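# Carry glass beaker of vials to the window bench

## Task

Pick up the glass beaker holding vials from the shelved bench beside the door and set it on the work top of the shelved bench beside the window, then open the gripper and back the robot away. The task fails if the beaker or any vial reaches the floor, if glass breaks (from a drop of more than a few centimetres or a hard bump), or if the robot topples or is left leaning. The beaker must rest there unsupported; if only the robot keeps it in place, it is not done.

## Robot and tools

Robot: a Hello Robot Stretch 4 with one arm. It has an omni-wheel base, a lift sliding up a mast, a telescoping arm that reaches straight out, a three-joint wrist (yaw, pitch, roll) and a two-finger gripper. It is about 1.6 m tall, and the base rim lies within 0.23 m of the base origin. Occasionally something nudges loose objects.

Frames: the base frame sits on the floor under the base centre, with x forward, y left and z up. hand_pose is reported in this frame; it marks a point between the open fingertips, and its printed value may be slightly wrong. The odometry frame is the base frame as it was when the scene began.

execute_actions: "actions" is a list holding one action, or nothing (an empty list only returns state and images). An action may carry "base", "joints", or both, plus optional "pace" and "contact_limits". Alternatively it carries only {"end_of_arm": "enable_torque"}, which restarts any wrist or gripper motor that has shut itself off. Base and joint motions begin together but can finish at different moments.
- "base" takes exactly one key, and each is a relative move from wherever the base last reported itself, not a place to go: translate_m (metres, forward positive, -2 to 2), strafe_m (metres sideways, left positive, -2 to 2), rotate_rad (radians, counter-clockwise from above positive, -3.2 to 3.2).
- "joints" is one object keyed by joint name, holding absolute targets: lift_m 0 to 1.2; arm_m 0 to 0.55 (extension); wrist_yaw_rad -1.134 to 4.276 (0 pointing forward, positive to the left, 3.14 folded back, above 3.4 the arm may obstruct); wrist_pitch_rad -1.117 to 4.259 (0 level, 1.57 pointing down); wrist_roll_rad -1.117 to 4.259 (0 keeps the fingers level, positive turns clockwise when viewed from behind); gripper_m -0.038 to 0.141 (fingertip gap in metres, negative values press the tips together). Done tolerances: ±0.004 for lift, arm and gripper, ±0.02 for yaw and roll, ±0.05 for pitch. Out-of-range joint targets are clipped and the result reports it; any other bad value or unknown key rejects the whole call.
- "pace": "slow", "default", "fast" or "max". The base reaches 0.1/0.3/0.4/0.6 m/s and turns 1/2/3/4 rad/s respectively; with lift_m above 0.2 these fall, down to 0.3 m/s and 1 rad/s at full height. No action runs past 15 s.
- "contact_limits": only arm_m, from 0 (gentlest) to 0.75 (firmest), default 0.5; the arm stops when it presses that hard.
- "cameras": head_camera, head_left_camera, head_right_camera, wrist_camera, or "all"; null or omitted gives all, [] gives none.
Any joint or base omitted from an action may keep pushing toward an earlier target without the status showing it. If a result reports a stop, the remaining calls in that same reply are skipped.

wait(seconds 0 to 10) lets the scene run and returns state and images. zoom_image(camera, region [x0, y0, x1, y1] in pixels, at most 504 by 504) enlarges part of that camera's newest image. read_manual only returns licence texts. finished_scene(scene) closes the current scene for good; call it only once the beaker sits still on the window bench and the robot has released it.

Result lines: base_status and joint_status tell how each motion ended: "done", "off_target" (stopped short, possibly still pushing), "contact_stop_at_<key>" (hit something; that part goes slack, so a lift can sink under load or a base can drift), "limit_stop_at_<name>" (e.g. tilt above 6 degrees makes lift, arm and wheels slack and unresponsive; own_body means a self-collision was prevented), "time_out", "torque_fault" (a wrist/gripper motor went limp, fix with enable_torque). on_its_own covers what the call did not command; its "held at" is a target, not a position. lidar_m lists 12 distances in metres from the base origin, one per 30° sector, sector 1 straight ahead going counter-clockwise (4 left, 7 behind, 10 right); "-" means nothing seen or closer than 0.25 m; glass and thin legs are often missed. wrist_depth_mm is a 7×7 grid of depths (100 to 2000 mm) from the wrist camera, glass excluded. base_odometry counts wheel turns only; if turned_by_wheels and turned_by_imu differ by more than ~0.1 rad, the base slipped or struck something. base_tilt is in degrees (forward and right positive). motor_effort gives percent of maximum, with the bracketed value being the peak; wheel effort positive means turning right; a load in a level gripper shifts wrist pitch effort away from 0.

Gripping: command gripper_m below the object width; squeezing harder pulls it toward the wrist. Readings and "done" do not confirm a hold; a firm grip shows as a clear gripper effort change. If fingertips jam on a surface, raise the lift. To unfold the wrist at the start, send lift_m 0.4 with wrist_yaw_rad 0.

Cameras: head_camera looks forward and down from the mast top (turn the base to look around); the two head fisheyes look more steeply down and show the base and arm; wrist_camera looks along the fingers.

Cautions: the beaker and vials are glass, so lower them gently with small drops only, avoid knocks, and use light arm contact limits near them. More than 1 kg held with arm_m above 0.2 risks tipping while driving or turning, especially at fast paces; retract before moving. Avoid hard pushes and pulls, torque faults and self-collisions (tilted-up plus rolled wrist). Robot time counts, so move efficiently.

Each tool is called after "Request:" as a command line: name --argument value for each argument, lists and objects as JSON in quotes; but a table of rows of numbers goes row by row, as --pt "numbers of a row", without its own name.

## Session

Request:
execute_actions --actions '[]'

Scene clock: 0.00 s.
base_odometry: x=+0.000 y=+0.000 heading=+0.000 (m, m, rad; odometry frame)
turned_by_wheels: +0.000 (rad since the last result)
turned_by_imu: +0.000 (rad since the last result)
base_tilt: forward=+0.7 right=-0.3 (deg)
lidar_m: 1.84 1.87 1.56 1.45 1.48 1.43 1.29 1.32 2.00 1.20 1.22 1.52
base_status: not commanded
joint_positions: lift_m=+0.284 arm_m=-0.001 wrist_yaw_rad=+3.041 wrist_pitch_rad=+0.021 wrist_roll_rad=-0.010 gripper_m=+0.057
joint_status: not commanded
motor_effort: lift_m=+20 arm_m=+0 wrist_yaw_rad=+2 wrist_pitch_rad=-6 wrist_roll_rad=+1 gripper_m=-3 wheel_0=-1 wheel_1=+0 wheel_2=+0 (%)
hand_pose: x=-0.1086 y=+0.1159 z=+0.4557 quat_wxyz=(+0.050, -0.011, -0.004, +0.999) (m; base frame)
wrist_depth_mm: 170 206 - - - - 1983 / 143 144 - - - - 1983 / - 134 1430 1983 - - 1808 / - 139 225 - - - 1808 / 119 141 - - - - 1921 / 1983 - - 1863 208 1618 1464 / 1499 1397 1182 1182 1205 1008 1078
pictures: head_camera, head_left_camera, head_right_camera, wrist_camera
camera_calibration (this result's frames):
wrist_camera: T_world_to_cam=[[0.0528321, 0.992913, -0.106452, -0.0445928], [-0.0410689, -0.10435, -0.993692, 0.530501], [-0.997759, 0.0568707, 0.0352648, 0.0922292], [0, 0, 0, 1]] pos_world=[0.116165, 0.0943894, 0.519155]
Images, in order (width x height): head_camera 420x560, head_left_camera 420x672, head_right_camera 420x672, wrist_camera 616x392.

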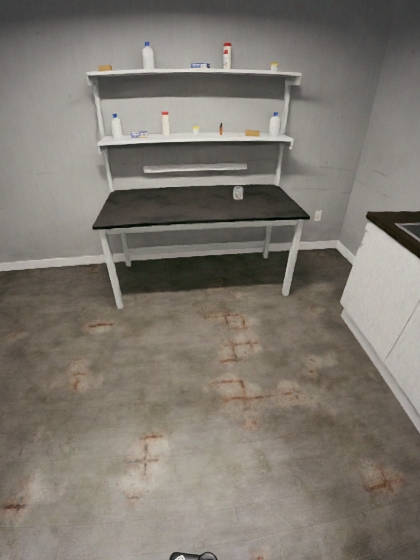

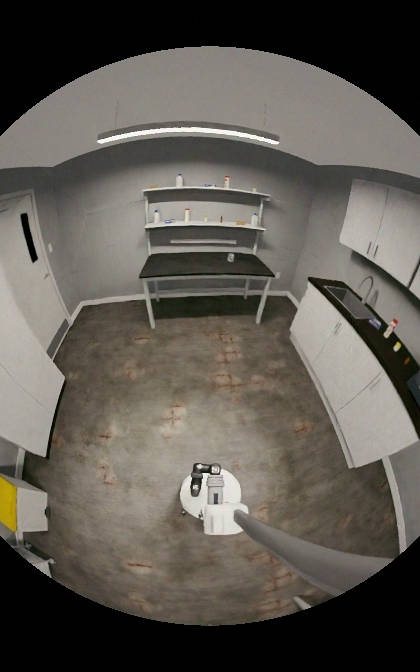

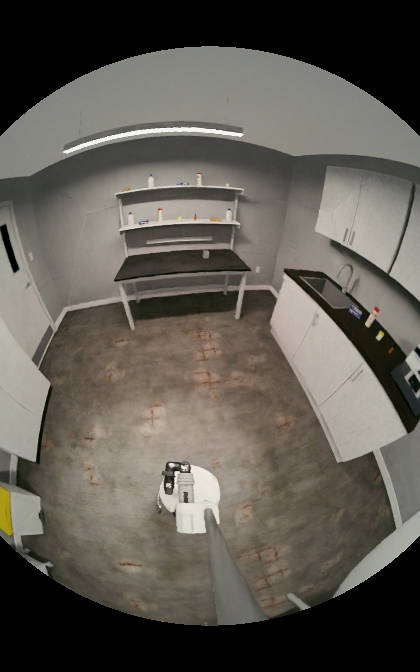

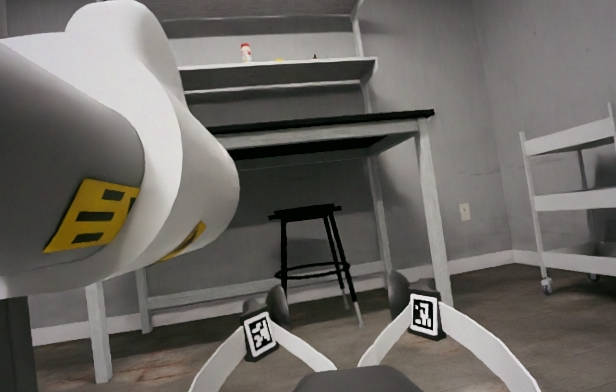

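Request:
execute_actions --actions '[{"base": {"rotate_rad": 0.1}, "joints": {"lift_m": 0.7, "wrist_yaw_rad": 0, "wrist_pitch_rad": 0.15, "gripper_m": 0.135}}]' --cameras '["head_camera", "wrist_camera"]'

Scene clock: 21.80 s.
base_odometry: x=+0.000 y=+0.000 heading=+0.100 (m, m, rad; odometry frame)
turned_by_wheels: +0.100 (rad since the last result)
turned_by_imu: +0.103 (rad since the last result)
base_tilt: forward=+0.6 right=-0.2 (deg)
lidar_m: 1.84 1.90 1.49 1.46 1.52 1.39 1.32 1.34 1.94 1.20 1.24 1.65
base_status: done
joint_positions: lift_m=+0.700 arm_m=-0.001 wrist_yaw_rad=+0.001 wrist_pitch_rad=+0.152 wrist_roll_rad=-0.010 gripper_m=+0.135
joint_status: all done
motor_effort: lift_m=+25(25) arm_m=+0(0) wrist_yaw_rad=+1(2) wrist_pitch_rad=-7(6) wrist_roll_rad=+0(0) gripper_m=-2(2) wheel_0=-2(5) wheel_1=-2(5) wheel_2=-2(11) (%)
hand_pose: x=+0.4548 y=-0.0873 z=+0.8341 quat_wxyz=(+0.997, -0.005, +0.076, +0.001) (m; base frame)
wrist_depth_mm: - - - - - - - / - - - - - - - / - - - - - - - / - - - - - - - / - - - - - - - / - - - - - 187 1863 / - 1921 1618 1537 1537 1499 1430
pictures: head_camera, wrist_camera
camera_calibration (this result's frames):
wrist_camera: T_world_to_cam=[[0.0332074, -0.99319, -0.111671, 0.00759818], [-0.099537, 0.107891, -0.989167, 0.949789], [0.99448, 0.0439631, -0.0952764, -0.14577], [0, 0, 0, 1]] pos_world=[0.239253, -0.0885188, 0.926461]
Images, in order (width x height): head_camera 420x560, wrist_camera 616x392.

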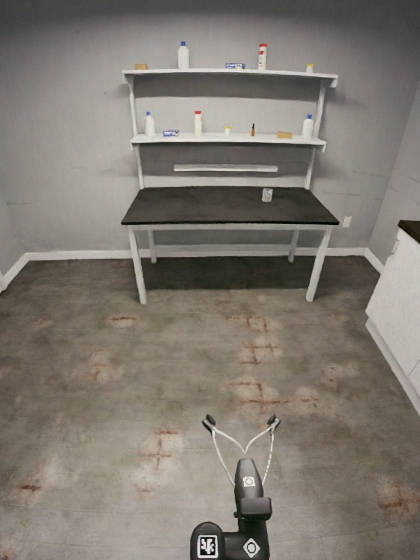

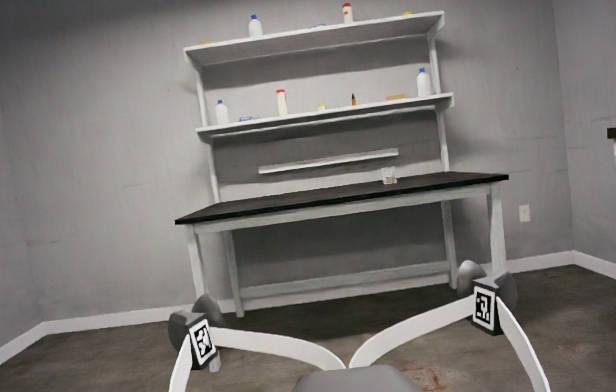

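Request:
execute_actions --actions '[{"base": {"strafe_m": -0.4}, "pace": "fast"}]' --cameras '[]'

Request:
execute_actions --actions '[{"base": {"translate_m": 1.2}, "pace": "fast"}]' --cameras '["head_camera", "wrist_camera"]'

Scene clock: 31.13 s.
base_odometry: x=+0.040 y=-0.398 heading=+0.100 (m, m, rad; odometry frame)
turned_by_wheels: +0.000 (rad since the last result)
turned_by_imu: +0.001 (rad since the last result)
base_tilt: forward=+0.7 right=-0.3 (deg)
lidar_m: 1.84 1.91 1.91 1.86 1.93 1.36 1.31 2.12 1.51 0.81 0.84 1.13
base_status: done
joint_positions: lift_m=+0.700 arm_m=-0.001 wrist_yaw_rad=+0.000 wrist_pitch_rad=+0.152 wrist_roll_rad=-0.010 gripper_m=+0.135
joint_status: not commanded
motor_effort: lift_m=+25(25) arm_m=+0(0) wrist_yaw_rad=+2(1) wrist_pitch_rad=-5(5) wrist_roll_rad=+1(1) gripper_m=+1(0) wheel_0=+0(9) wheel_1=+2(12) wheel_2=-1(0) (%)
hand_pose: x=+0.4548 y=-0.0874 z=+0.8341 quat_wxyz=(+0.997, -0.005, +0.076, +0.000) (m; base frame)
wrist_depth_mm: - - - - - - 1756 / - - - - - - 1808 / - - - - - - 1182 / - - - - - - 1042 / - - - - - - 1098 / - - - - - 187 1160 / - 1921 1618 1576 1537 1499 1205
pictures: none
No camera images: the call's "cameras" was empty. Leave "cameras" out to get every camera's image.

Scene clock: 35.57 s.
base_odometry: x=+1.234 y=-0.279 heading=+0.100 (m, m, rad; odometry frame)
turned_by_wheels: +0.000 (rad since the last result)
turned_by_imu: -0.005 (rad since the last result)
base_tilt: forward=+0.6 right=-0.2 (deg)
lidar_m: 0.65 0.67 0.94 1.89 1.94 2.77 2.72 1.17 0.81 0.75 0.79 0.69
base_status: done
joint_positions: lift_m=+0.700 arm_m=-0.001 wrist_yaw_rad=+0.000 wrist_pitch_rad=+0.152 wrist_roll_rad=-0.010 gripper_m=+0.135
joint_status: not commanded
motor_effort: lift_m=+24(24) arm_m=+0(0) wrist_yaw_rad=+2(2) wrist_pitch_rad=-6(7) wrist_roll_rad=+1(1) gripper_m=-1(0) wheel_0=+1(6) wheel_1=+1(7) wheel_2=+0(13) (%)
hand_pose: x=+0.4548 y=-0.0874 z=+0.8341 quat_wxyz=(+0.997, -0.005, +0.076, +0.000) (m; base frame)
wrist_depth_mm: 1160 1205 1205 1182 960 1205 1229 / 1078 1008 1078 1229 1229 1255 1229 / 1229 1229 1255 1229 1255 1229 1229 / 1255 1255 1281 1255 1255 1229 1281 / 1160 960 809 691 597 535 484 / 544 500 449 480 449 187 488 / 496 500 492 492 1255 1281 917
pictures: head_camera, wrist_camera
camera_calibration (this result's frames):
wrist_camera: T_world_to_cam=[[0.0327788, -0.993204, -0.111672, 0.00767314], [-0.0994904, 0.107934, -0.989167, 0.9498], [0.994498, 0.043534, -0.0952764, -0.145772], [0, 0, 0, 1]] pos_world=[0.239214, -0.0885489, 0.92648]
Images, in order (width x height): head_camera 420x560, wrist_camera 616x392.

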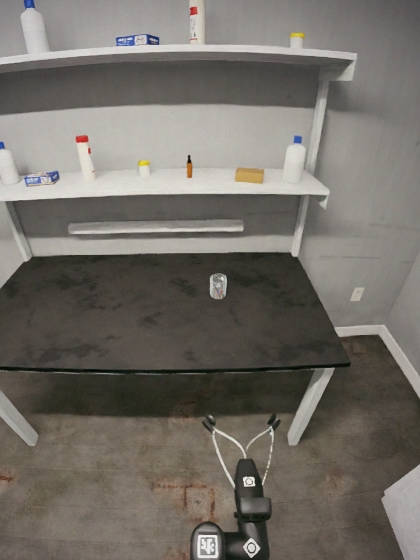

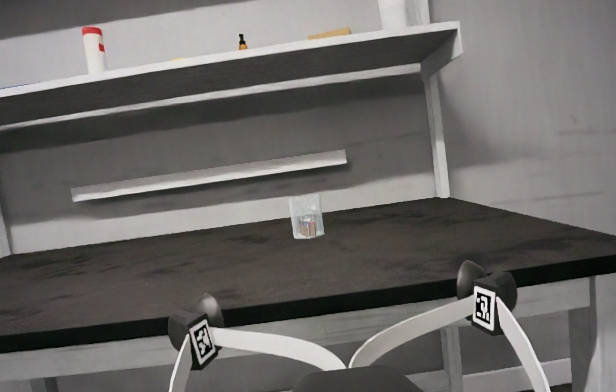

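Request:
execute_actions --actions '[{"base": {"strafe_m": 0.04}}]' --cameras '[]'

Request:
execute_actions --actions '[{"base": {"translate_m": 0.27}, "joints": {"lift_m": 0.666}}]' --cameras '["head_camera", "wrist_camera"]'

Scene clock: 45.70 s.
base_odometry: x=+1.230 y=-0.239 heading=+0.100 (m, m, rad; odometry frame)
turned_by_wheels: +0.000 (rad since the last result)
turned_by_imu: +0.001 (rad since the last result)
base_tilt: forward=+0.5 right=-0.2 (deg)
lidar_m: 0.66 0.68 0.93 1.86 1.89 2.57 2.74 1.23 0.86 0.79 0.82 0.68
base_status: done
joint_positions: lift_m=+0.700 arm_m=-0.001 wrist_yaw_rad=+0.000 wrist_pitch_rad=+0.152 wrist_roll_rad=-0.010 gripper_m=+0.135
joint_status: not commanded
motor_effort: lift_m=+25(25) arm_m=+0(0) wrist_yaw_rad=+2(2) wrist_pitch_rad=-7(6) wrist_roll_rad=+1(0) gripper_m=+1(0) wheel_0=-1(7) wheel_1=-1(10) wheel_2=+0(3) (%)
hand_pose: x=+0.4548 y=-0.0874 z=+0.8341 quat_wxyz=(+0.997, -0.005, +0.076, +0.000) (m; base frame)
wrist_depth_mm: 1205 1205 1205 1229 960 1205 1229 / 1042 1042 1098 1229 1229 1229 1255 / 1229 1229 1229 1205 1255 1229 1255 / 1255 1255 1255 1281 1255 1229 1255 / 1138 960 788 683 603 530 480 / 549 500 449 473 445 187 484 / 492 492 496 488 1281 1308 1336
pictures: none
No camera images: the call's "cameras" was empty. Leave "cameras" out to get every camera's image.

Scene clock: 48.07 s.
base_odometry: x=+1.498 y=-0.212 heading=+0.100 (m, m, rad; odometry frame)
turned_by_wheels: +0.000 (rad since the last result)
turned_by_imu: -0.001 (rad since the last result)
base_tilt: forward=+0.6 right=-0.3 (deg)
lidar_m: 0.39 0.41 0.54 1.90 1.92 2.60 3.31 1.22 0.83 0.78 0.57 0.46
base_status: done
joint_positions: lift_m=+0.666 arm_m=-0.001 wrist_yaw_rad=+0.000 wrist_pitch_rad=+0.152 wrist_roll_rad=-0.010 gripper_m=+0.135
joint_status: all done
motor_effort: lift_m=+15(24) arm_m=+0(0) wrist_yaw_rad=+2(2) wrist_pitch_rad=-6(4) wrist_roll_rad=+0(0) gripper_m=+0(0) wheel_0=+1(6) wheel_1=+2(5) wheel_2=-1(11) (%)
hand_pose: x=+0.4548 y=-0.0874 z=+0.8009 quat_wxyz=(+0.997, -0.005, +0.076, +0.000) (m; base frame)
wrist_depth_mm: 654 699 759 831 946 931 946 / 931 946 931 960 960 946 960 / 976 960 960 960 960 960 976 / 960 960 976 991 960 842 976 / 931 759 634 539 477 421 384 / 433 394 347 330 303 187 260 / 293 268 221 214 213 205 206
pictures: head_camera, wrist_camera
camera_calibration (this result's frames):
wrist_camera: T_world_to_cam=[[0.0327786, -0.993204, -0.111671, 0.00396532], [-0.0994905, 0.107934, -0.989167, 0.916959], [0.994498, 0.0435338, -0.0952765, -0.148935], [0, 0, 0, 1]] pos_world=[0.239214, -0.0885489, 0.893278]
Images, in order (width x height): head_camera 420x560, wrist_camera 616x392.

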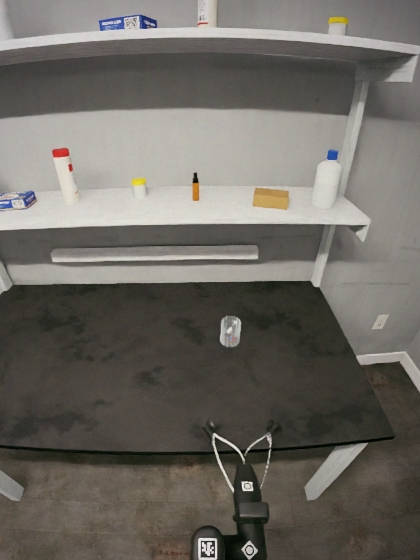

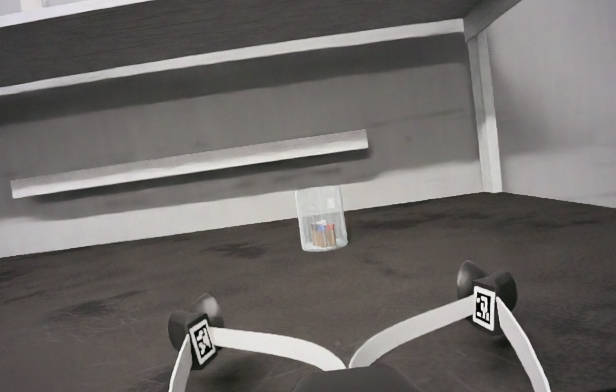

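Request:
execute_actions --actions '[{"base": {"strafe_m": 0.015}, "joints": {"arm_m": 0.2}}]' --cameras '["wrist_camera"]'

Scene clock: 52.97 s.
base_odometry: x=+1.497 y=-0.197 heading=+0.100 (m, m, rad; odometry frame)
turned_by_wheels: +0.000 (rad since the last result)
turned_by_imu: +0.001 (rad since the last result)
base_tilt: forward=+0.7 right=-0.3 (deg)
lidar_m: 0.40 0.40 0.55 1.88 1.89 2.57 3.60 1.20 0.85 0.79 0.59 0.45
base_status: done
joint_positions: lift_m=+0.666 arm_m=+0.199 wrist_yaw_rad=+0.000 wrist_pitch_rad=+0.152 wrist_roll_rad=-0.010 gripper_m=+0.135
joint_status: all done
motor_effort: lift_m=+15(14) arm_m=+8(9) wrist_yaw_rad=+2(3) wrist_pitch_rad=-8(5) wrist_roll_rad=+0(0) gripper_m=-2(2) wheel_0=+0(7) wheel_1=+1(8) wheel_2=-1(1) (%)
hand_pose: x=+0.6547 y=-0.0874 z=+0.8009 quat_wxyz=(+0.997, -0.005, +0.076, +0.000) (m; base frame)
wrist_depth_mm: 661 732 732 750 759 741 750 / 741 750 750 750 759 759 750 / 759 759 759 759 768 759 759 / 768 768 759 778 778 778 676 / 778 768 634 535 473 415 382 / 427 389 342 325 300 187 258 / 289 265 219 211 210 204 200
pictures: wrist_camera
camera_calibration (this result's frames):
wrist_camera: T_world_to_cam=[[0.0327661, -0.993205, -0.111673, -0.00258156], [-0.0995229, 0.107935, -0.989164, 0.936856], [0.994496, 0.043525, -0.09531, -0.347709], [0, 0, 0, 1]] pos_world=[0.439118, -0.0885495, 0.893276]
Images, in order (width x height): wrist_camera 616x392.

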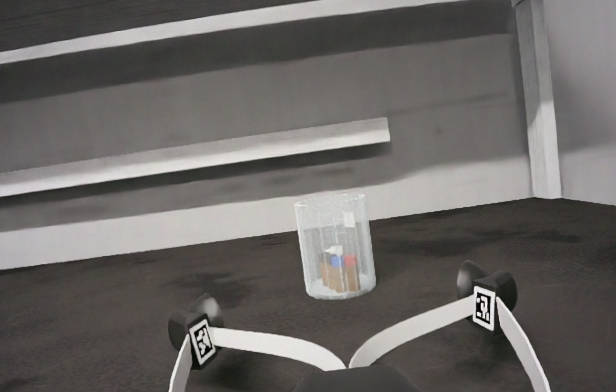

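Request:
execute_actions --actions '[{"joints": {"arm_m": 0.3}, "pace": "slow", "contact_limits": {"arm_m": 0.2}}]' --cameras '["head_camera", "wrist_camera"]'

Scene clock: 61.60 s.
base_odometry: x=+1.497 y=-0.197 heading=+0.100 (m, m, rad; odometry frame)
turned_by_wheels: +0.000 (rad since the last result)
turned_by_imu: +0.001 (rad since the last result)
base_tilt: forward=+0.6 right=-0.3 (deg)
lidar_m: 0.39 0.40 0.54 1.90 1.90 2.56 3.61 1.21 0.85 0.79 0.59 0.41
base_status: not commanded
joint_positions: lift_m=+0.666 arm_m=+0.299 wrist_yaw_rad=+0.000 wrist_pitch_rad=+0.152 wrist_roll_rad=-0.010 gripper_m=+0.135
joint_status: all done
motor_effort: lift_m=+15(14) arm_m=+8(8) wrist_yaw_rad=+1(2) wrist_pitch_rad=-5(5) wrist_roll_rad=+0(0) gripper_m=-1(1) wheel_0=+1(0) wheel_1=+1(1) wheel_2=-1(1) (%)
contact_limits: arm_m 0.2
hand_pose: x=+0.7547 y=-0.0874 z=+0.8009 quat_wxyz=(+0.997, -0.005, +0.076, +0.000) (m; base frame)
wrist_depth_mm: 640 647 640 647 647 647 591 / 647 654 654 661 661 661 597 / 654 654 591 585 661 668 661 / 661 668 676 676 683 668 603 / 676 676 627 535 452 415 379 / 424 392 342 290 289 186 256 / 287 265 217 211 208 202 199
pictures: head_camera, wrist_camera
camera_calibration (this result's frames):
wrist_camera: T_world_to_cam=[[0.0327658, -0.993205, -0.111673, -0.00585723], [-0.0995228, 0.107935, -0.989164, 0.946806], [0.994496, 0.0435247, -0.09531, -0.447137], [0, 0, 0, 1]] pos_world=[0.539096, -0.0885495, 0.893276]
Images, in order (width x height): head_camera 420x560, wrist_camera 616x392.

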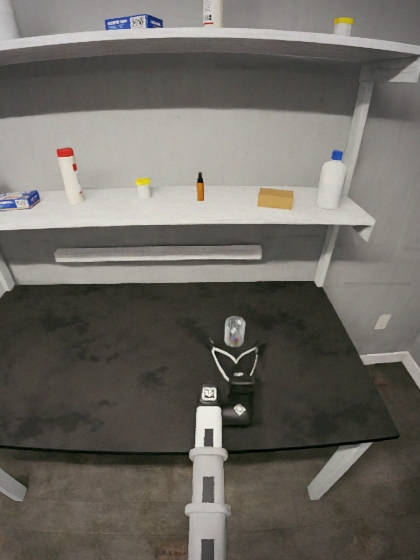

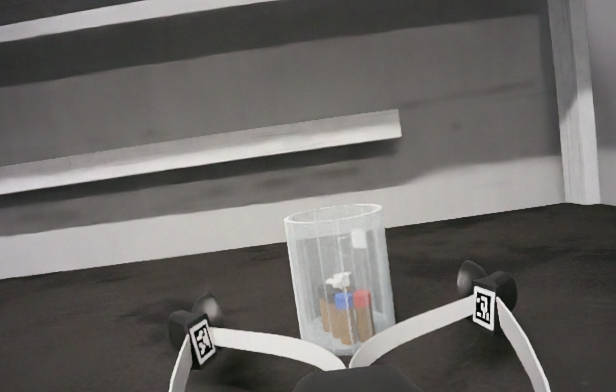

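Request:
execute_actions --actions '[{"joints": {"arm_m": 0.35}, "pace": "slow", "contact_limits": {"arm_m": 0.2}}]' --cameras '["head_camera", "wrist_camera"]'

Scene clock: 67.23 s.
base_odometry: x=+1.497 y=-0.197 heading=+0.100 (m, m, rad; odometry frame)
turned_by_wheels: +0.000 (rad since the last result)
turned_by_imu: +0.001 (rad since the last result)
base_tilt: forward=+0.8 right=-0.3 (deg)
lidar_m: 0.39 0.40 0.55 1.89 1.90 2.56 3.60 1.21 0.85 0.80 0.59 0.41
base_status: not commanded
joint_positions: lift_m=+0.666 arm_m=+0.349 wrist_yaw_rad=+0.000 wrist_pitch_rad=+0.152 wrist_roll_rad=-0.010 gripper_m=+0.135
joint_status: all done
motor_effort: lift_m=+15(15) arm_m=+8(9) wrist_yaw_rad=+2(2) wrist_pitch_rad=-7(7) wrist_roll_rad=+1(1) gripper_m=+0(2) wheel_0=+0(0) wheel_1=+1(1) wheel_2=-1(1) (%)
contact_limits: arm_m 0.2
hand_pose: x=+0.8047 y=-0.0874 z=+0.8009 quat_wxyz=(+0.997, -0.005, +0.076, +0.000) (m; base frame)
wrist_depth_mm: 597 597 591 597 603 597 603 / 597 603 603 609 615 603 615 / 603 597 530 530 609 615 627 / 621 615 621 621 615 627 621 / 621 621 627 535 452 413 379 / 424 389 340 322 298 187 256 / 287 263 217 191 203 202 198
pictures: head_camera, wrist_camera
camera_calibration (this result's frames):
wrist_camera: T_world_to_cam=[[0.032766, -0.993205, -0.111673, -0.00749545], [-0.0995228, 0.107935, -0.989164, 0.951782], [0.994496, 0.043525, -0.0953099, -0.496857], [0, 0, 0, 1]] pos_world=[0.589091, -0.0885495, 0.893276]
Images, in order (width x height): head_camera 420x560, wrist_camera 616x392.

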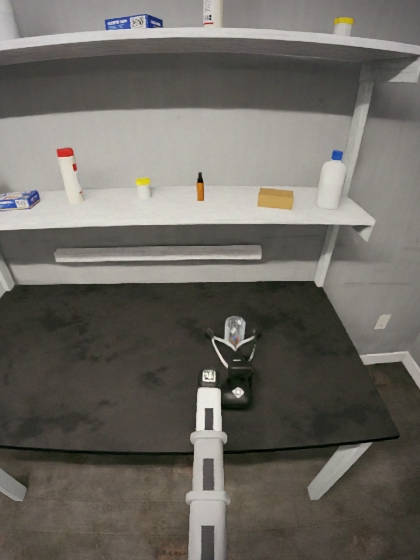

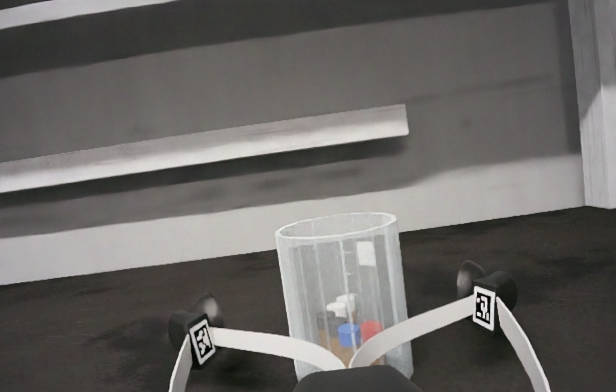

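Request:
zoom_image --camera "head_camera" --region '[175, 290, 295, 410]'

Region (175, 290, 295, 410) of head_camera's 420x560 image, scaled by 4.200, with more detail than that image has.

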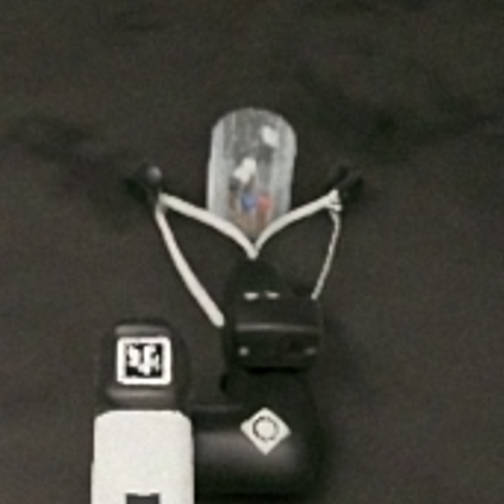

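Request:
execute_actions --actions '[{"joints": {"gripper_m": 0.03}}]' --cameras '["wrist_camera"]'

Scene clock: 73.80 s.
base_odometry: x=+1.497 y=-0.197 heading=+0.100 (m, m, rad; odometry frame)
turned_by_wheels: +0.000 (rad since the last result)
turned_by_imu: +0.001 (rad since the last result)
base_tilt: forward=+0.6 right=-0.2 (deg)
lidar_m: 0.39 0.40 0.55 1.90 1.89 2.55 3.60 1.21 0.84 0.79 0.59 0.41
base_status: not commanded
joint_positions: lift_m=+0.666 arm_m=+0.349 wrist_yaw_rad=+0.000 wrist_pitch_rad=+0.153 wrist_roll_rad=-0.010 gripper_m=+0.030
joint_status: all done
motor_effort: lift_m=+15(15) arm_m=+8(8) wrist_yaw_rad=+2(2) wrist_pitch_rad=-9(11) wrist_roll_rad=+1(1) gripper_m=-21(18) wheel_0=+0(0) wheel_1=+0(0) wheel_2=-1(1) (%)
hand_pose: x=+0.8046 y=-0.0874 z=+0.8006 quat_wxyz=(+0.997, -0.005, +0.077, +0.000) (m; base frame)
wrist_depth_mm: 597 591 591 597 597 603 597 / 603 603 603 603 603 603 609 / 603 609 535 525 615 615 609 / 621 621 621 621 627 621 621 / 627 621 627 530 455 410 375 / 421 382 349 298 258 178 255 / 283 263 186 200 196 197 186
pictures: wrist_camera
camera_calibration (this result's frames):
wrist_camera: T_world_to_cam=[[0.0326188, -0.993205, -0.11171, -0.00738726], [-0.100673, 0.107936, -0.989047, 0.952282], [0.994385, 0.0435078, -0.0964682, -0.495826], [0, 0, 0, 1]] pos_world=[0.589152, -0.0885507, 0.893195]
Images, in order (width x height): wrist_camera 616x392.

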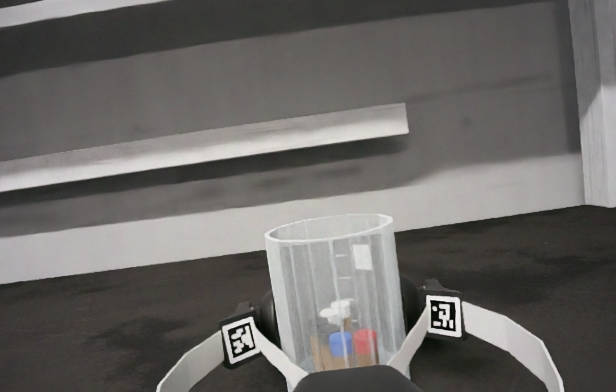

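Gripped (effort −21). Next I lift it off the bench.

Request:
execute_actions --actions '[{"joints": {"lift_m": 0.74}, "pace": "slow"}]' --cameras '["wrist_camera"]'

Scene clock: 76.67 s.
base_odometry: x=+1.497 y=-0.197 heading=+0.100 (m, m, rad; odometry frame)
turned_by_wheels: +0.000 (rad since the last result)
turned_by_imu: +0.001 (rad since the last result)
base_tilt: forward=+0.6 right=-0.3 (deg)
lidar_m: 0.39 0.39 0.56 1.91 1.90 2.54 3.59 1.21 0.85 0.78 0.59 0.42
base_status: not commanded
joint_positions: lift_m=+0.740 arm_m=+0.349 wrist_yaw_rad=+0.000 wrist_pitch_rad=+0.153 wrist_roll_rad=-0.010 gripper_m=+0.030
joint_status: all done
motor_effort: lift_m=+25(28) arm_m=+8(8) wrist_yaw_rad=+1(2) wrist_pitch_rad=-10(11) wrist_roll_rad=+0(0) gripper_m=-21(22) wheel_0=+0(0) wheel_1=+0(1) wheel_2=-1(1) (%)
hand_pose: x=+0.8046 y=-0.0874 z=+0.8737 quat_wxyz=(+0.997, -0.005, +0.077, +0.000) (m; base frame)
wrist_depth_mm: 512 544 597 591 591 597 603 / 603 603 603 609 609 609 609 / 609 609 609 615 615 609 609 / 615 544 539 539 627 621 621 / 621 621 621 627 634 627 627 / 627 627 559 473 407 178 404 / 452 415 186 200 310 312 300
pictures: wrist_camera
camera_calibration (this result's frames):
wrist_camera: T_world_to_cam=[[0.0325969, -0.993205, -0.111717, 0.000798215], [-0.100867, 0.107936, -0.989028, 1.02468], [0.994366, 0.0435077, -0.0966631, -0.488586], [0, 0, 0, 1]] pos_world=[0.589163, -0.0885507, 0.966302]
Images, in order (width x height): wrist_camera 616x392.

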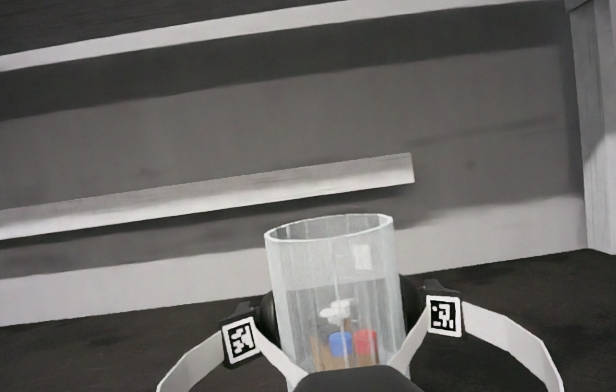

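Request:
execute_actions --actions '[{"base": {"translate_m": -0.35}, "joints": {"arm_m": 0.0}}]' --cameras '[]'

Request:
execute_actions --actions '[{"base": {"rotate_rad": 3.07}}]' --cameras '["head_camera", "head_left_camera"]'

Scene clock: 82.80 s.
base_odometry: x=+1.149 y=-0.232 heading=+0.099 (m, m, rad; odometry frame)
turned_by_wheels: +0.000 (rad since the last result)
turned_by_imu: +0.003 (rad since the last result)
base_tilt: forward=+0.7 right=-0.2 (deg)
lidar_m: 0.73 0.76 1.02 1.84 1.87 2.66 2.66 1.24 0.87 0.81 0.84 0.79
base_status: done
joint_positions: lift_m=+0.740 arm_m=+0.001 wrist_yaw_rad=+0.000 wrist_pitch_rad=+0.154 wrist_roll_rad=-0.010 gripper_m=+0.030
joint_status: all done
motor_effort: lift_m=+25(25) arm_m=-8(8) wrist_yaw_rad=+2(1) wrist_pitch_rad=-11(11) wrist_roll_rad=+1(1) gripper_m=-20(21) wheel_0=-1(6) wheel_1=-1(6) wheel_2=-3(8) (%)
hand_pose: x=+0.4573 y=-0.0875 z=+0.8736 quat_wxyz=(+0.997, -0.005, +0.077, +0.000) (m; base frame)
wrist_depth_mm: 1255 1308 1281 1281 1255 1255 1281 / 1281 1281 1229 1182 1281 1308 1308 / 1281 1336 1308 1308 1336 1308 1308 / 1308 1281 1336 1366 1336 1336 1336 / 1336 1160 991 854 732 654 597 / 676 627 554 530 525 178 569 / 580 580 182 200 1281 1366 1397
pictures: none
No camera images: the call's "cameras" was empty. Leave "cameras" out to get every camera's image.

Scene clock: 85.63 s.
base_odometry: x=+1.148 y=-0.232 heading=-3.114 (m, m, rad; odometry frame)
turned_by_wheels: +3.070 (rad since the last result)
turned_by_imu: +3.136 (rad since the last result)
base_tilt: forward=+0.6 right=-0.4 (deg)
lidar_m: 2.40 1.32 0.89 0.81 0.84 0.79 0.73 0.76 0.98 1.83 1.86 2.39
base_status: done
joint_positions: lift_m=+0.740 arm_m=+0.001 wrist_yaw_rad=+0.000 wrist_pitch_rad=+0.154 wrist_roll_rad=-0.010 gripper_m=+0.030
joint_status: not commanded
motor_effort: lift_m=+24(25) arm_m=-8(8) wrist_yaw_rad=+2(0) wrist_pitch_rad=-12(10) wrist_roll_rad=-1(0) gripper_m=-22(22) wheel_0=-1(7) wheel_1=-1(6) wheel_2=-1(10) (%)
hand_pose: x=+0.4574 y=-0.0873 z=+0.8737 quat_wxyz=(+0.997, -0.005, +0.077, +0.001) (m; base frame)
wrist_depth_mm: - - - - - - - / - - - - - - - / - - - - - - - / - - - - - - - / - - - - - - - / - - - - - 178 1983 / - - 183 200 1464 1537 1464
pictures: head_camera, head_left_camera
Images, in order (width x height): head_camera 420x560, head_left_camera 420x672.

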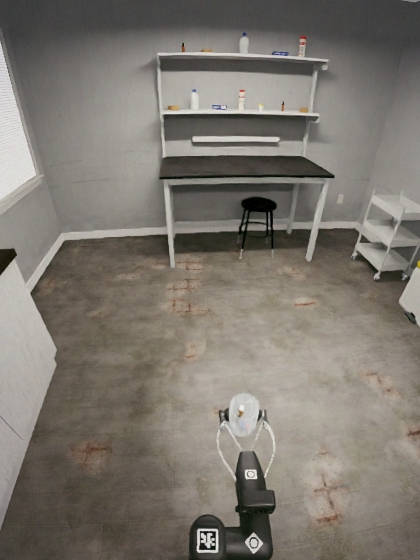

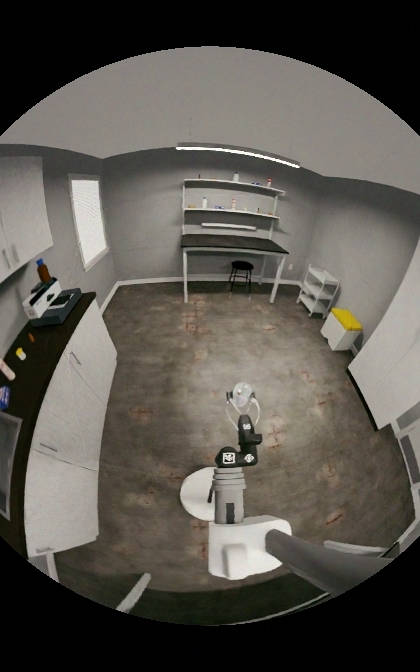

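Request:
execute_actions --actions '[{"base": {"rotate_rad": 0.085}}]' --cameras '[]'

Request:
execute_actions --actions '[{"base": {"strafe_m": -0.26}}]' --cameras '[]'

Request:
execute_actions --actions '[{"base": {"translate_m": 1.5}, "pace": "fast"}]' --cameras '["head_camera", "wrist_camera"]'

Scene clock: 100.73 s.
base_odometry: x=+1.148 y=-0.232 heading=-3.029 (m, m, rad; odometry frame)
turned_by_wheels: +0.085 (rad since the last result)
turned_by_imu: +0.088 (rad since the last result)
base_tilt: forward=+0.6 right=-0.3 (deg)
lidar_m: 2.41 1.19 0.86 0.81 0.85 0.77 0.73 0.77 1.05 1.82 1.87 2.50
base_status: done
joint_positions: lift_m=+0.740 arm_m=+0.001 wrist_yaw_rad=+0.000 wrist_pitch_rad=+0.154 wrist_roll_rad=-0.010 gripper_m=+0.030
joint_status: not commanded
motor_effort: lift_m=+24(24) arm_m=-8(8) wrist_yaw_rad=+1(1) wrist_pitch_rad=-10(10) wrist_roll_rad=+1(0) gripper_m=-19(21) wheel_0=+0(3) wheel_1=-1(5) wheel_2=-1(3) (%)
hand_pose: x=+0.4574 y=-0.0874 z=+0.8737 quat_wxyz=(+0.997, -0.005, +0.077, +0.000) (m; base frame)
wrist_depth_mm: - - - - - - - / - - - - - - - / - - - - - - - / - - - - - - - / - - - - - - - / 1983 - - - 1921 178 1983 / 1921 - 183 201 1499 1537 1464
pictures: none
No camera images: the call's "cameras" was empty. Leave "cameras" out to get every camera's image.

Scene clock: 102.90 s.
base_odometry: x=+1.119 y=+0.027 heading=-3.029 (m, m, rad; odometry frame)
turned_by_wheels: +0.000 (rad since the last result)
turned_by_imu: +0.000 (rad since the last result)
base_tilt: forward=+0.6 right=-0.3 (deg)
lidar_m: 2.40 1.57 1.14 1.07 1.06 0.76 0.72 0.77 2.11 1.56 1.61 2.20
base_status: done
joint_positions: lift_m=+0.740 arm_m=+0.001 wrist_yaw_rad=+0.000 wrist_pitch_rad=+0.154 wrist_roll_rad=-0.010 gripper_m=+0.030
joint_status: not commanded
motor_effort: lift_m=+24(24) arm_m=-8(8) wrist_yaw_rad=+1(2) wrist_pitch_rad=-10(12) wrist_roll_rad=+0(0) gripper_m=-21(22) wheel_0=-2(8) wheel_1=+1(10) wheel_2=-1(1) (%)
hand_pose: x=+0.4574 y=-0.0874 z=+0.8738 quat_wxyz=(+0.997, -0.005, +0.077, +0.000) (m; base frame)
wrist_depth_mm: - - - - - - - / - - - - - - - / - - - - - - - / - - - - - - - / - - - - - - - / - - - - 1983 179 1983 / - - 183 200 1537 1499 1464
pictures: none
No camera images: the call's "cameras" was empty. Leave "cameras" out to get every camera's image.

Scene clock: 108.03 s.
base_odometry: x=-0.371 y=-0.142 heading=-3.029 (m, m, rad; odometry frame)
turned_by_wheels: +0.000 (rad since the last result)
turned_by_imu: -0.006 (rad since the last result)
base_tilt: forward=+0.6 right=-0.3 (deg)
lidar_m: 0.90 0.93 1.83 1.14 1.16 1.57 2.93 2.32 1.62 1.54 1.34 0.96
base_status: done
joint_positions: lift_m=+0.740 arm_m=+0.001 wrist_yaw_rad=+0.000 wrist_pitch_rad=+0.154 wrist_roll_rad=-0.010 gripper_m=+0.030
joint_status: not commanded
motor_effort: lift_m=+23(24) arm_m=-8(8) wrist_yaw_rad=+2(2) wrist_pitch_rad=-10(10) wrist_roll_rad=+1(1) gripper_m=-21(21) wheel_0=+1(5) wheel_1=+0(7) wheel_2=+1(8) (%)
hand_pose: x=+0.4573 y=-0.0874 z=+0.8738 quat_wxyz=(+0.997, -0.005, +0.077, +0.000) (m; base frame)
wrist_depth_mm: 1464 1464 1464 1281 1281 1366 1464 / 1499 1464 1464 1464 1430 1430 1464 / 1499 1499 1464 1499 1499 1464 1430 / 1499 1499 931 732 732 741 1397 / 1499 750 1537 1537 1537 1537 1499 / 1576 1537 1576 1576 1078 178 1537 / 1537 1618 185 200 917 1464 1397
pictures: head_camera, wrist_camera
camera_calibration (this result's frames):
wrist_camera: T_world_to_cam=[[0.0326222, -0.993204, -0.111723, 0.0121391], [-0.101055, 0.107932, -0.989009, 0.989847], [0.994346, 0.0435538, -0.0968473, -0.14309], [0, 0, 0, 1]] pos_world=[0.241914, -0.0885475, 0.966466]
Images, in order (width x height): head_camera 420x560, wrist_camera 616x392.

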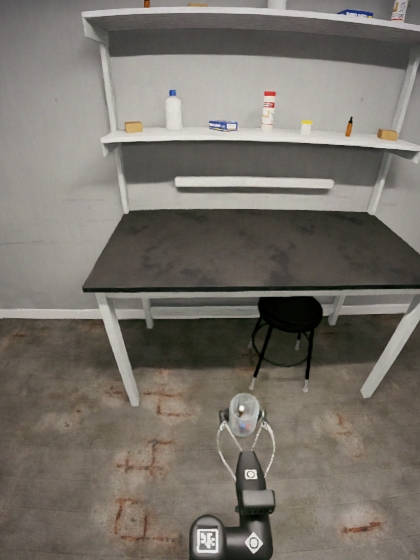

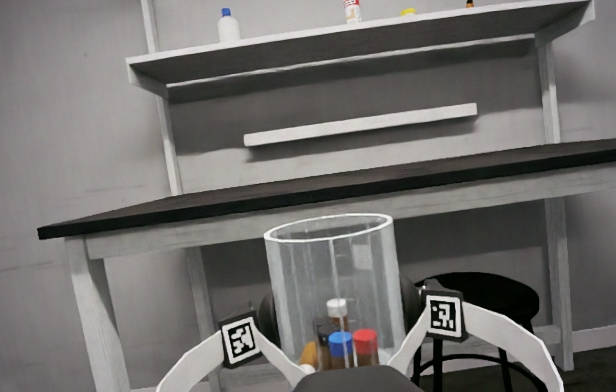

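Request:
execute_actions --actions '[{"base": {"translate_m": 0.48}, "joints": {"lift_m": 0.88}}]' --cameras '["head_camera", "wrist_camera"]'

Scene clock: 117.50 s.
base_odometry: x=-0.848 y=-0.195 heading=-3.029 (m, m, rad; odometry frame)
turned_by_wheels: +0.000 (rad since the last result)
turned_by_imu: +0.000 (rad since the last result)
base_tilt: forward=+0.7 right=-0.3 (deg)
lidar_m: 0.42 0.45 0.62 1.73 1.32 1.58 3.44 2.22 1.62 1.51 0.64 0.46
base_status: done
joint_positions: lift_m=+0.880 arm_m=+0.001 wrist_yaw_rad=+0.000 wrist_pitch_rad=+0.154 wrist_roll_rad=-0.010 gripper_m=+0.030
joint_status: all done
motor_effort: lift_m=+25(26) arm_m=-8(8) wrist_yaw_rad=+1(2) wrist_pitch_rad=-10(11) wrist_roll_rad=+1(2) gripper_m=-20(20) wheel_0=-1(4) wheel_1=+2(6) wheel_2=+0(4) (%)
hand_pose: x=+0.4573 y=-0.0874 z=+1.0137 quat_wxyz=(+0.997, -0.005, +0.077, +0.000) (m; base frame)
wrist_depth_mm: 976 976 750 741 732 809 931 / 715 854 991 976 960 976 976 / 991 1008 991 1008 1008 991 991 / 1008 1008 1025 1025 1008 1008 991 / 1025 991 931 798 683 615 564 / 634 580 521 452 387 178 384 / 430 394 185 200 294 297 286
pictures: head_camera, wrist_camera
camera_calibration (this result's frames):
wrist_camera: T_world_to_cam=[[0.032622, -0.993204, -0.111722, 0.0277637], [-0.101024, 0.107932, -0.989012, 1.12817], [0.994349, 0.0435501, -0.0968166, -0.129577], [0, 0, 0, 1]] pos_world=[0.241911, -0.0885477, 1.10633]
Images, in order (width x height): head_camera 420x560, wrist_camera 616x392.

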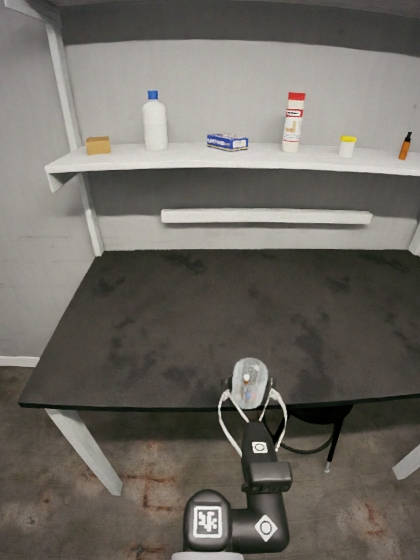

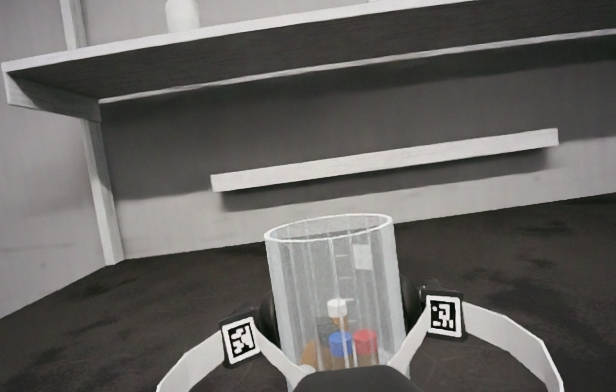

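Request:
execute_actions --actions '[{"joints": {"arm_m": 0.29}}]' --cameras '[]'

Request:
execute_actions --actions '[{"joints": {"lift_m": 0.832}, "pace": "slow"}]' --cameras '["head_camera", "wrist_camera"]'

Scene clock: 123.93 s.
base_odometry: x=-0.848 y=-0.195 heading=-3.029 (m, m, rad; odometry frame)
turned_by_wheels: +0.000 (rad since the last result)
turned_by_imu: +0.002 (rad since the last result)
base_tilt: forward=+0.6 right=-0.3 (deg)
lidar_m: 0.43 0.45 0.63 1.74 1.31 1.59 3.42 2.22 1.63 1.50 0.65 0.46
base_status: not commanded
joint_positions: lift_m=+0.880 arm_m=+0.289 wrist_yaw_rad=+0.000 wrist_pitch_rad=+0.153 wrist_roll_rad=-0.010 gripper_m=+0.030
joint_status: all done
motor_effort: lift_m=+25(25) arm_m=+8(7) wrist_yaw_rad=+2(2) wrist_pitch_rad=-9(13) wrist_roll_rad=+0(1) gripper_m=-21(22) wheel_0=-1(1) wheel_1=+2(2) wheel_2=+0(0) (%)
hand_pose: x=+0.7446 y=-0.0874 z=+1.0137 quat_wxyz=(+0.997, -0.005, +0.077, +0.000) (m; base frame)
wrist_depth_mm: 539 569 615 699 691 699 699 / 707 699 699 707 707 699 707 / 715 715 715 707 707 707 707 / 723 723 715 723 723 723 715 / 723 732 732 741 676 615 549 / 627 574 525 442 382 178 379 / 424 392 185 200 291 293 282
pictures: none
No camera images: the call's "cameras" was empty. Leave "cameras" out to get every camera's image.

Scene clock: 125.20 s.
base_odometry: x=-0.848 y=-0.195 heading=-3.029 (m, m, rad; odometry frame)
turned_by_wheels: +0.000 (rad since the last result)
turned_by_imu: +0.000 (rad since the last result)
base_tilt: forward=+0.7 right=-0.2 (deg)
lidar_m: 0.43 0.46 0.61 1.72 1.32 1.58 3.43 2.23 1.62 1.51 0.65 0.45
base_status: not commanded
joint_positions: lift_m=+0.832 arm_m=+0.289 wrist_yaw_rad=+0.000 wrist_pitch_rad=+0.153 wrist_roll_rad=-0.010 gripper_m=+0.030
joint_status: all done
motor_effort: lift_m=+15(24) arm_m=+8(8) wrist_yaw_rad=+2(2) wrist_pitch_rad=-11(11) wrist_roll_rad=+0(1) gripper_m=-21(20) wheel_0=-1(0) wheel_1=+2(2) wheel_2=+0(0) (%)
hand_pose: x=+0.7446 y=-0.0874 z=+0.9665 quat_wxyz=(+0.997, -0.005, +0.077, +0.000) (m; base frame)
wrist_depth_mm: 640 691 707 699 691 691 691 / 699 699 715 699 699 707 699 / 707 707 707 715 707 707 707 / 732 723 723 715 723 715 715 / 723 732 691 591 504 455 410 / 469 430 389 332 287 178 282 / 319 290 183 200 217 220 213
pictures: head_camera, wrist_camera
camera_calibration (this result's frames):
wrist_camera: T_world_to_cam=[[0.0326467, -0.993203, -0.111719, 0.0131089], [-0.100928, 0.107931, -0.989022, 1.11052], [0.994358, 0.0435639, -0.0967186, -0.419898], [0, 0, 0, 1]] pos_world=[0.529183, -0.0885468, 1.05918]
Images, in order (width x height): head_camera 420x560, wrist_camera 616x392.

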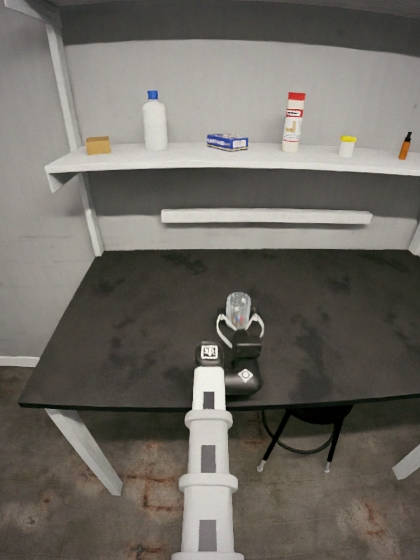

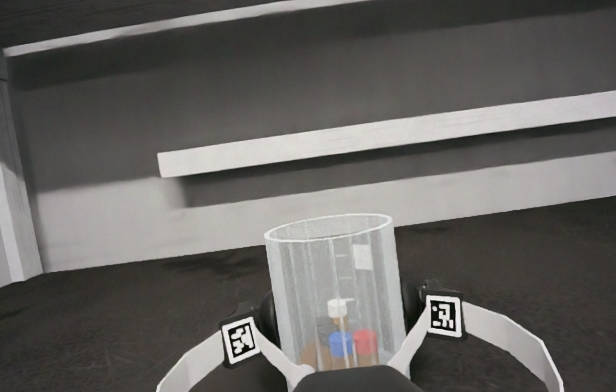

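Request:
execute_actions --actions '[{"joints": {"lift_m": 0.818}, "pace": "slow"}]' --cameras '["wrist_camera"]'

Scene clock: 128.73 s.
base_odometry: x=-0.848 y=-0.195 heading=-3.029 (m, m, rad; odometry frame)
turned_by_wheels: +0.000 (rad since the last result)
turned_by_imu: +0.001 (rad since the last result)
base_tilt: forward=+0.6 right=-0.3 (deg)
lidar_m: 0.43 0.46 0.61 1.74 1.32 1.58 3.44 2.24 1.63 1.51 0.66 0.47
base_status: not commanded
joint_positions: lift_m=+0.818 arm_m=+0.289 wrist_yaw_rad=+0.000 wrist_pitch_rad=+0.153 wrist_roll_rad=-0.010 gripper_m=+0.030
joint_status: all done
motor_effort: lift_m=+15(13) arm_m=+8(8) wrist_yaw_rad=+1(2) wrist_pitch_rad=-11(9) wrist_roll_rad=-1(1) gripper_m=-22(21) wheel_0=-1(1) wheel_1=+2(2) wheel_2=+0(0) (%)
hand_pose: x=+0.7446 y=-0.0874 z=+0.9525 quat_wxyz=(+0.997, -0.005, +0.077, +0.000) (m; base frame)
wrist_depth_mm: 691 691 691 699 699 691 691 / 699 699 707 707 699 699 699 / 723 723 715 715 707 707 707 / 723 715 723 723 723 723 707 / 699 732 615 530 455 410 373 / 421 387 351 297 258 179 254 / 286 262 186 200 197 198 186
pictures: wrist_camera
camera_calibration (this result's frames):
wrist_camera: T_world_to_cam=[[0.0326468, -0.993203, -0.111719, 0.0115439], [-0.100928, 0.107931, -0.989022, 1.09666], [0.994358, 0.043564, -0.0967188, -0.421254], [0, 0, 0, 1]] pos_world=[0.529184, -0.0885468, 1.04517]
Images, in order (width x height): wrist_camera 616x392.

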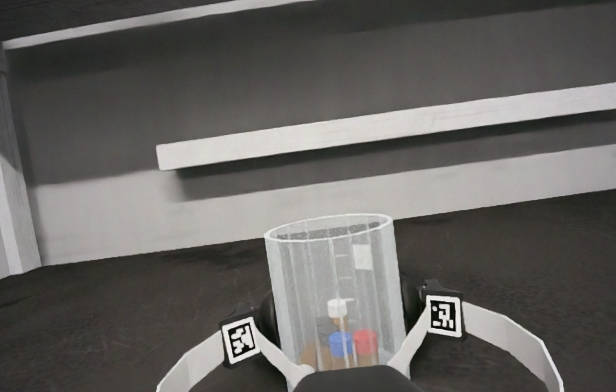

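The wrist depths now match those at the pick (286/262/197/198/186 mm), so the beaker is down at the height of the work surface. Now I release.

Request:
execute_actions --actions '[{"joints": {"gripper_m": 0.135}}]' --cameras '["wrist_camera"]'

Scene clock: 132.90 s.
base_odometry: x=-0.848 y=-0.195 heading=-3.029 (m, m, rad; odometry frame)
turned_by_wheels: +0.000 (rad since the last result)
turned_by_imu: +0.001 (rad since the last result)
base_tilt: forward=+0.6 right=-0.2 (deg)
lidar_m: 0.42 0.44 0.62 1.74 1.32 1.59 3.46 2.25 1.61 1.51 0.64 0.46
base_status: not commanded
joint_positions: lift_m=+0.818 arm_m=+0.289 wrist_yaw_rad=+0.000 wrist_pitch_rad=+0.153 wrist_roll_rad=-0.010 gripper_m=+0.135
joint_status: all done
motor_effort: lift_m=+15(15) arm_m=+8(7) wrist_yaw_rad=+1(2) wrist_pitch_rad=-7(9) wrist_roll_rad=+1(1) gripper_m=+1(21) wheel_0=-1(1) wheel_1=+2(2) wheel_2=+1(0) (%)
hand_pose: x=+0.7447 y=-0.0874 z=+0.9528 quat_wxyz=(+0.997, -0.005, +0.076, +0.000) (m; base frame)
wrist_depth_mm: 683 691 699 699 691 683 699 / 699 707 699 699 699 699 699 / 715 723 715 699 715 715 707 / 732 723 715 723 715 723 723 / 715 732 621 539 462 413 377 / 427 387 342 319 298 186 257 / 286 264 218 191 203 202 199
pictures: wrist_camera
camera_calibration (this result's frames):
wrist_camera: T_world_to_cam=[[0.0327484, -0.993203, -0.111689, 0.0114677], [-0.100026, 0.107931, -0.989114, 1.09634], [0.994446, 0.0435638, -0.0958118, -0.422199], [0, 0, 0, 1]] pos_world=[0.529141, -0.0885468, 1.04523]
Images, in order (width x height): wrist_camera 616x392.

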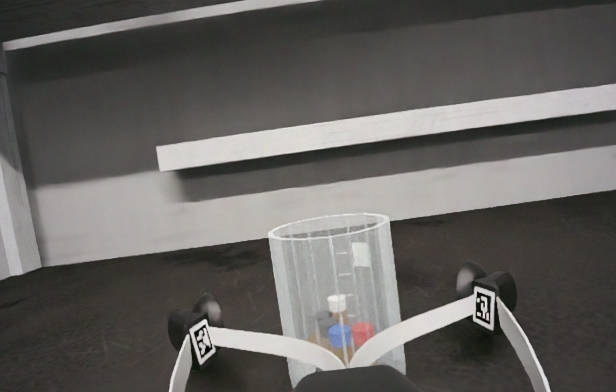

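Request:
execute_actions --actions '[{"joints": {"arm_m": 0.0}}]' --cameras '[]'

Request:
execute_actions --actions '[{"base": {"translate_m": -0.5}}]' --cameras '["head_camera", "wrist_camera"]'

Scene clock: 138.03 s.
base_odometry: x=-0.848 y=-0.195 heading=-3.029 (m, m, rad; odometry frame)
turned_by_wheels: +0.000 (rad since the last result)
turned_by_imu: +0.001 (rad since the last result)
base_tilt: forward=+0.6 right=-0.3 (deg)
lidar_m: 0.45 0.45 0.63 1.74 1.31 1.59 3.43 2.23 1.63 1.49 0.65 0.52
base_status: not commanded
joint_positions: lift_m=+0.818 arm_m=+0.001 wrist_yaw_rad=+0.000 wrist_pitch_rad=+0.152 wrist_roll_rad=-0.010 gripper_m=+0.135
joint_status: all done
motor_effort: lift_m=+14(14) arm_m=-8(9) wrist_yaw_rad=+2(2) wrist_pitch_rad=-6(7) wrist_roll_rad=+1(0) gripper_m=+0(3) wheel_0=-1(1) wheel_1=+2(2) wheel_2=+0(0) (%)
hand_pose: x=+0.4575 y=-0.0874 z=+0.9529 quat_wxyz=(+0.997, -0.005, +0.076, +0.000) (m; base frame)
wrist_depth_mm: 699 715 759 831 904 976 976 / 904 991 991 991 976 991 991 / 1008 991 1008 991 991 1008 1008 / 1025 1025 1025 1008 1008 854 723 / 1025 759 634 512 473 421 384 / 430 392 345 330 303 187 262 / 291 268 222 217 217 216 215
pictures: none
No camera images: the call's "cameras" was empty. Leave "cameras" out to get every camera's image.

Scene clock: 141.17 s.
base_odometry: x=-0.351 y=-0.139 heading=-3.029 (m, m, rad; odometry frame)
turned_by_wheels: +0.000 (rad since the last result)
turned_by_imu: +0.003 (rad since the last result)
base_tilt: forward=+0.6 right=-0.3 (deg)
lidar_m: 0.93 0.98 1.83 1.15 1.16 1.58 2.91 2.31 1.62 1.56 1.40 0.98
base_status: done
joint_positions: lift_m=+0.818 arm_m=+0.001 wrist_yaw_rad=+0.000 wrist_pitch_rad=+0.152 wrist_roll_rad=-0.010 gripper_m=+0.135
joint_status: not commanded
motor_effort: lift_m=+15(15) arm_m=-8(8) wrist_yaw_rad=+2(2) wrist_pitch_rad=-7(6) wrist_roll_rad=+2(1) gripper_m=-1(1) wheel_0=-1(5) wheel_1=-1(6) wheel_2=-1(9) (%)
hand_pose: x=+0.4574 y=-0.0874 z=+0.9529 quat_wxyz=(+0.997, -0.005, +0.076, +0.000) (m; base frame)
wrist_depth_mm: 1464 1464 1464 1464 1464 1430 1281 / 1537 1499 1430 1499 1464 1464 1499 / 1464 1537 1499 1499 1499 1499 1499 / 1499 1537 1537 1499 1138 854 759 / 1537 768 759 759 768 750 1537 / 1576 820 1576 1576 1576 187 1537 / 1576 1576 1499 1499 1205 1205 1576
pictures: head_camera, wrist_camera
camera_calibration (this result's frames):
wrist_camera: T_world_to_cam=[[0.0326104, -0.993209, -0.11168, 0.0208883], [-0.0997163, 0.107948, -0.989143, 1.06758], [0.994481, 0.0433926, -0.0955189, -0.13685], [0, 0, 0, 1]] pos_world=[0.241869, -0.0885588, 1.04525]
Images, in order (width x height): head_camera 420x560, wrist_camera 616x392.

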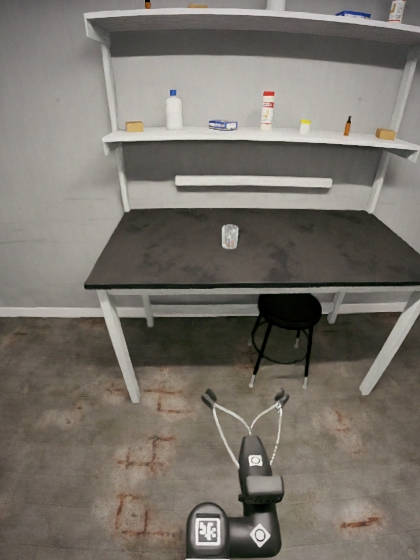

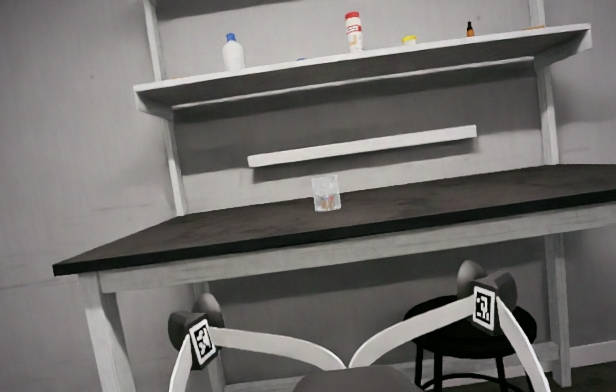

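The beaker is standing upright on the window bench's work surface, and the robot has let go and backed away.

Request:
finished_scene --scene 2

The scene is finished: the task was done.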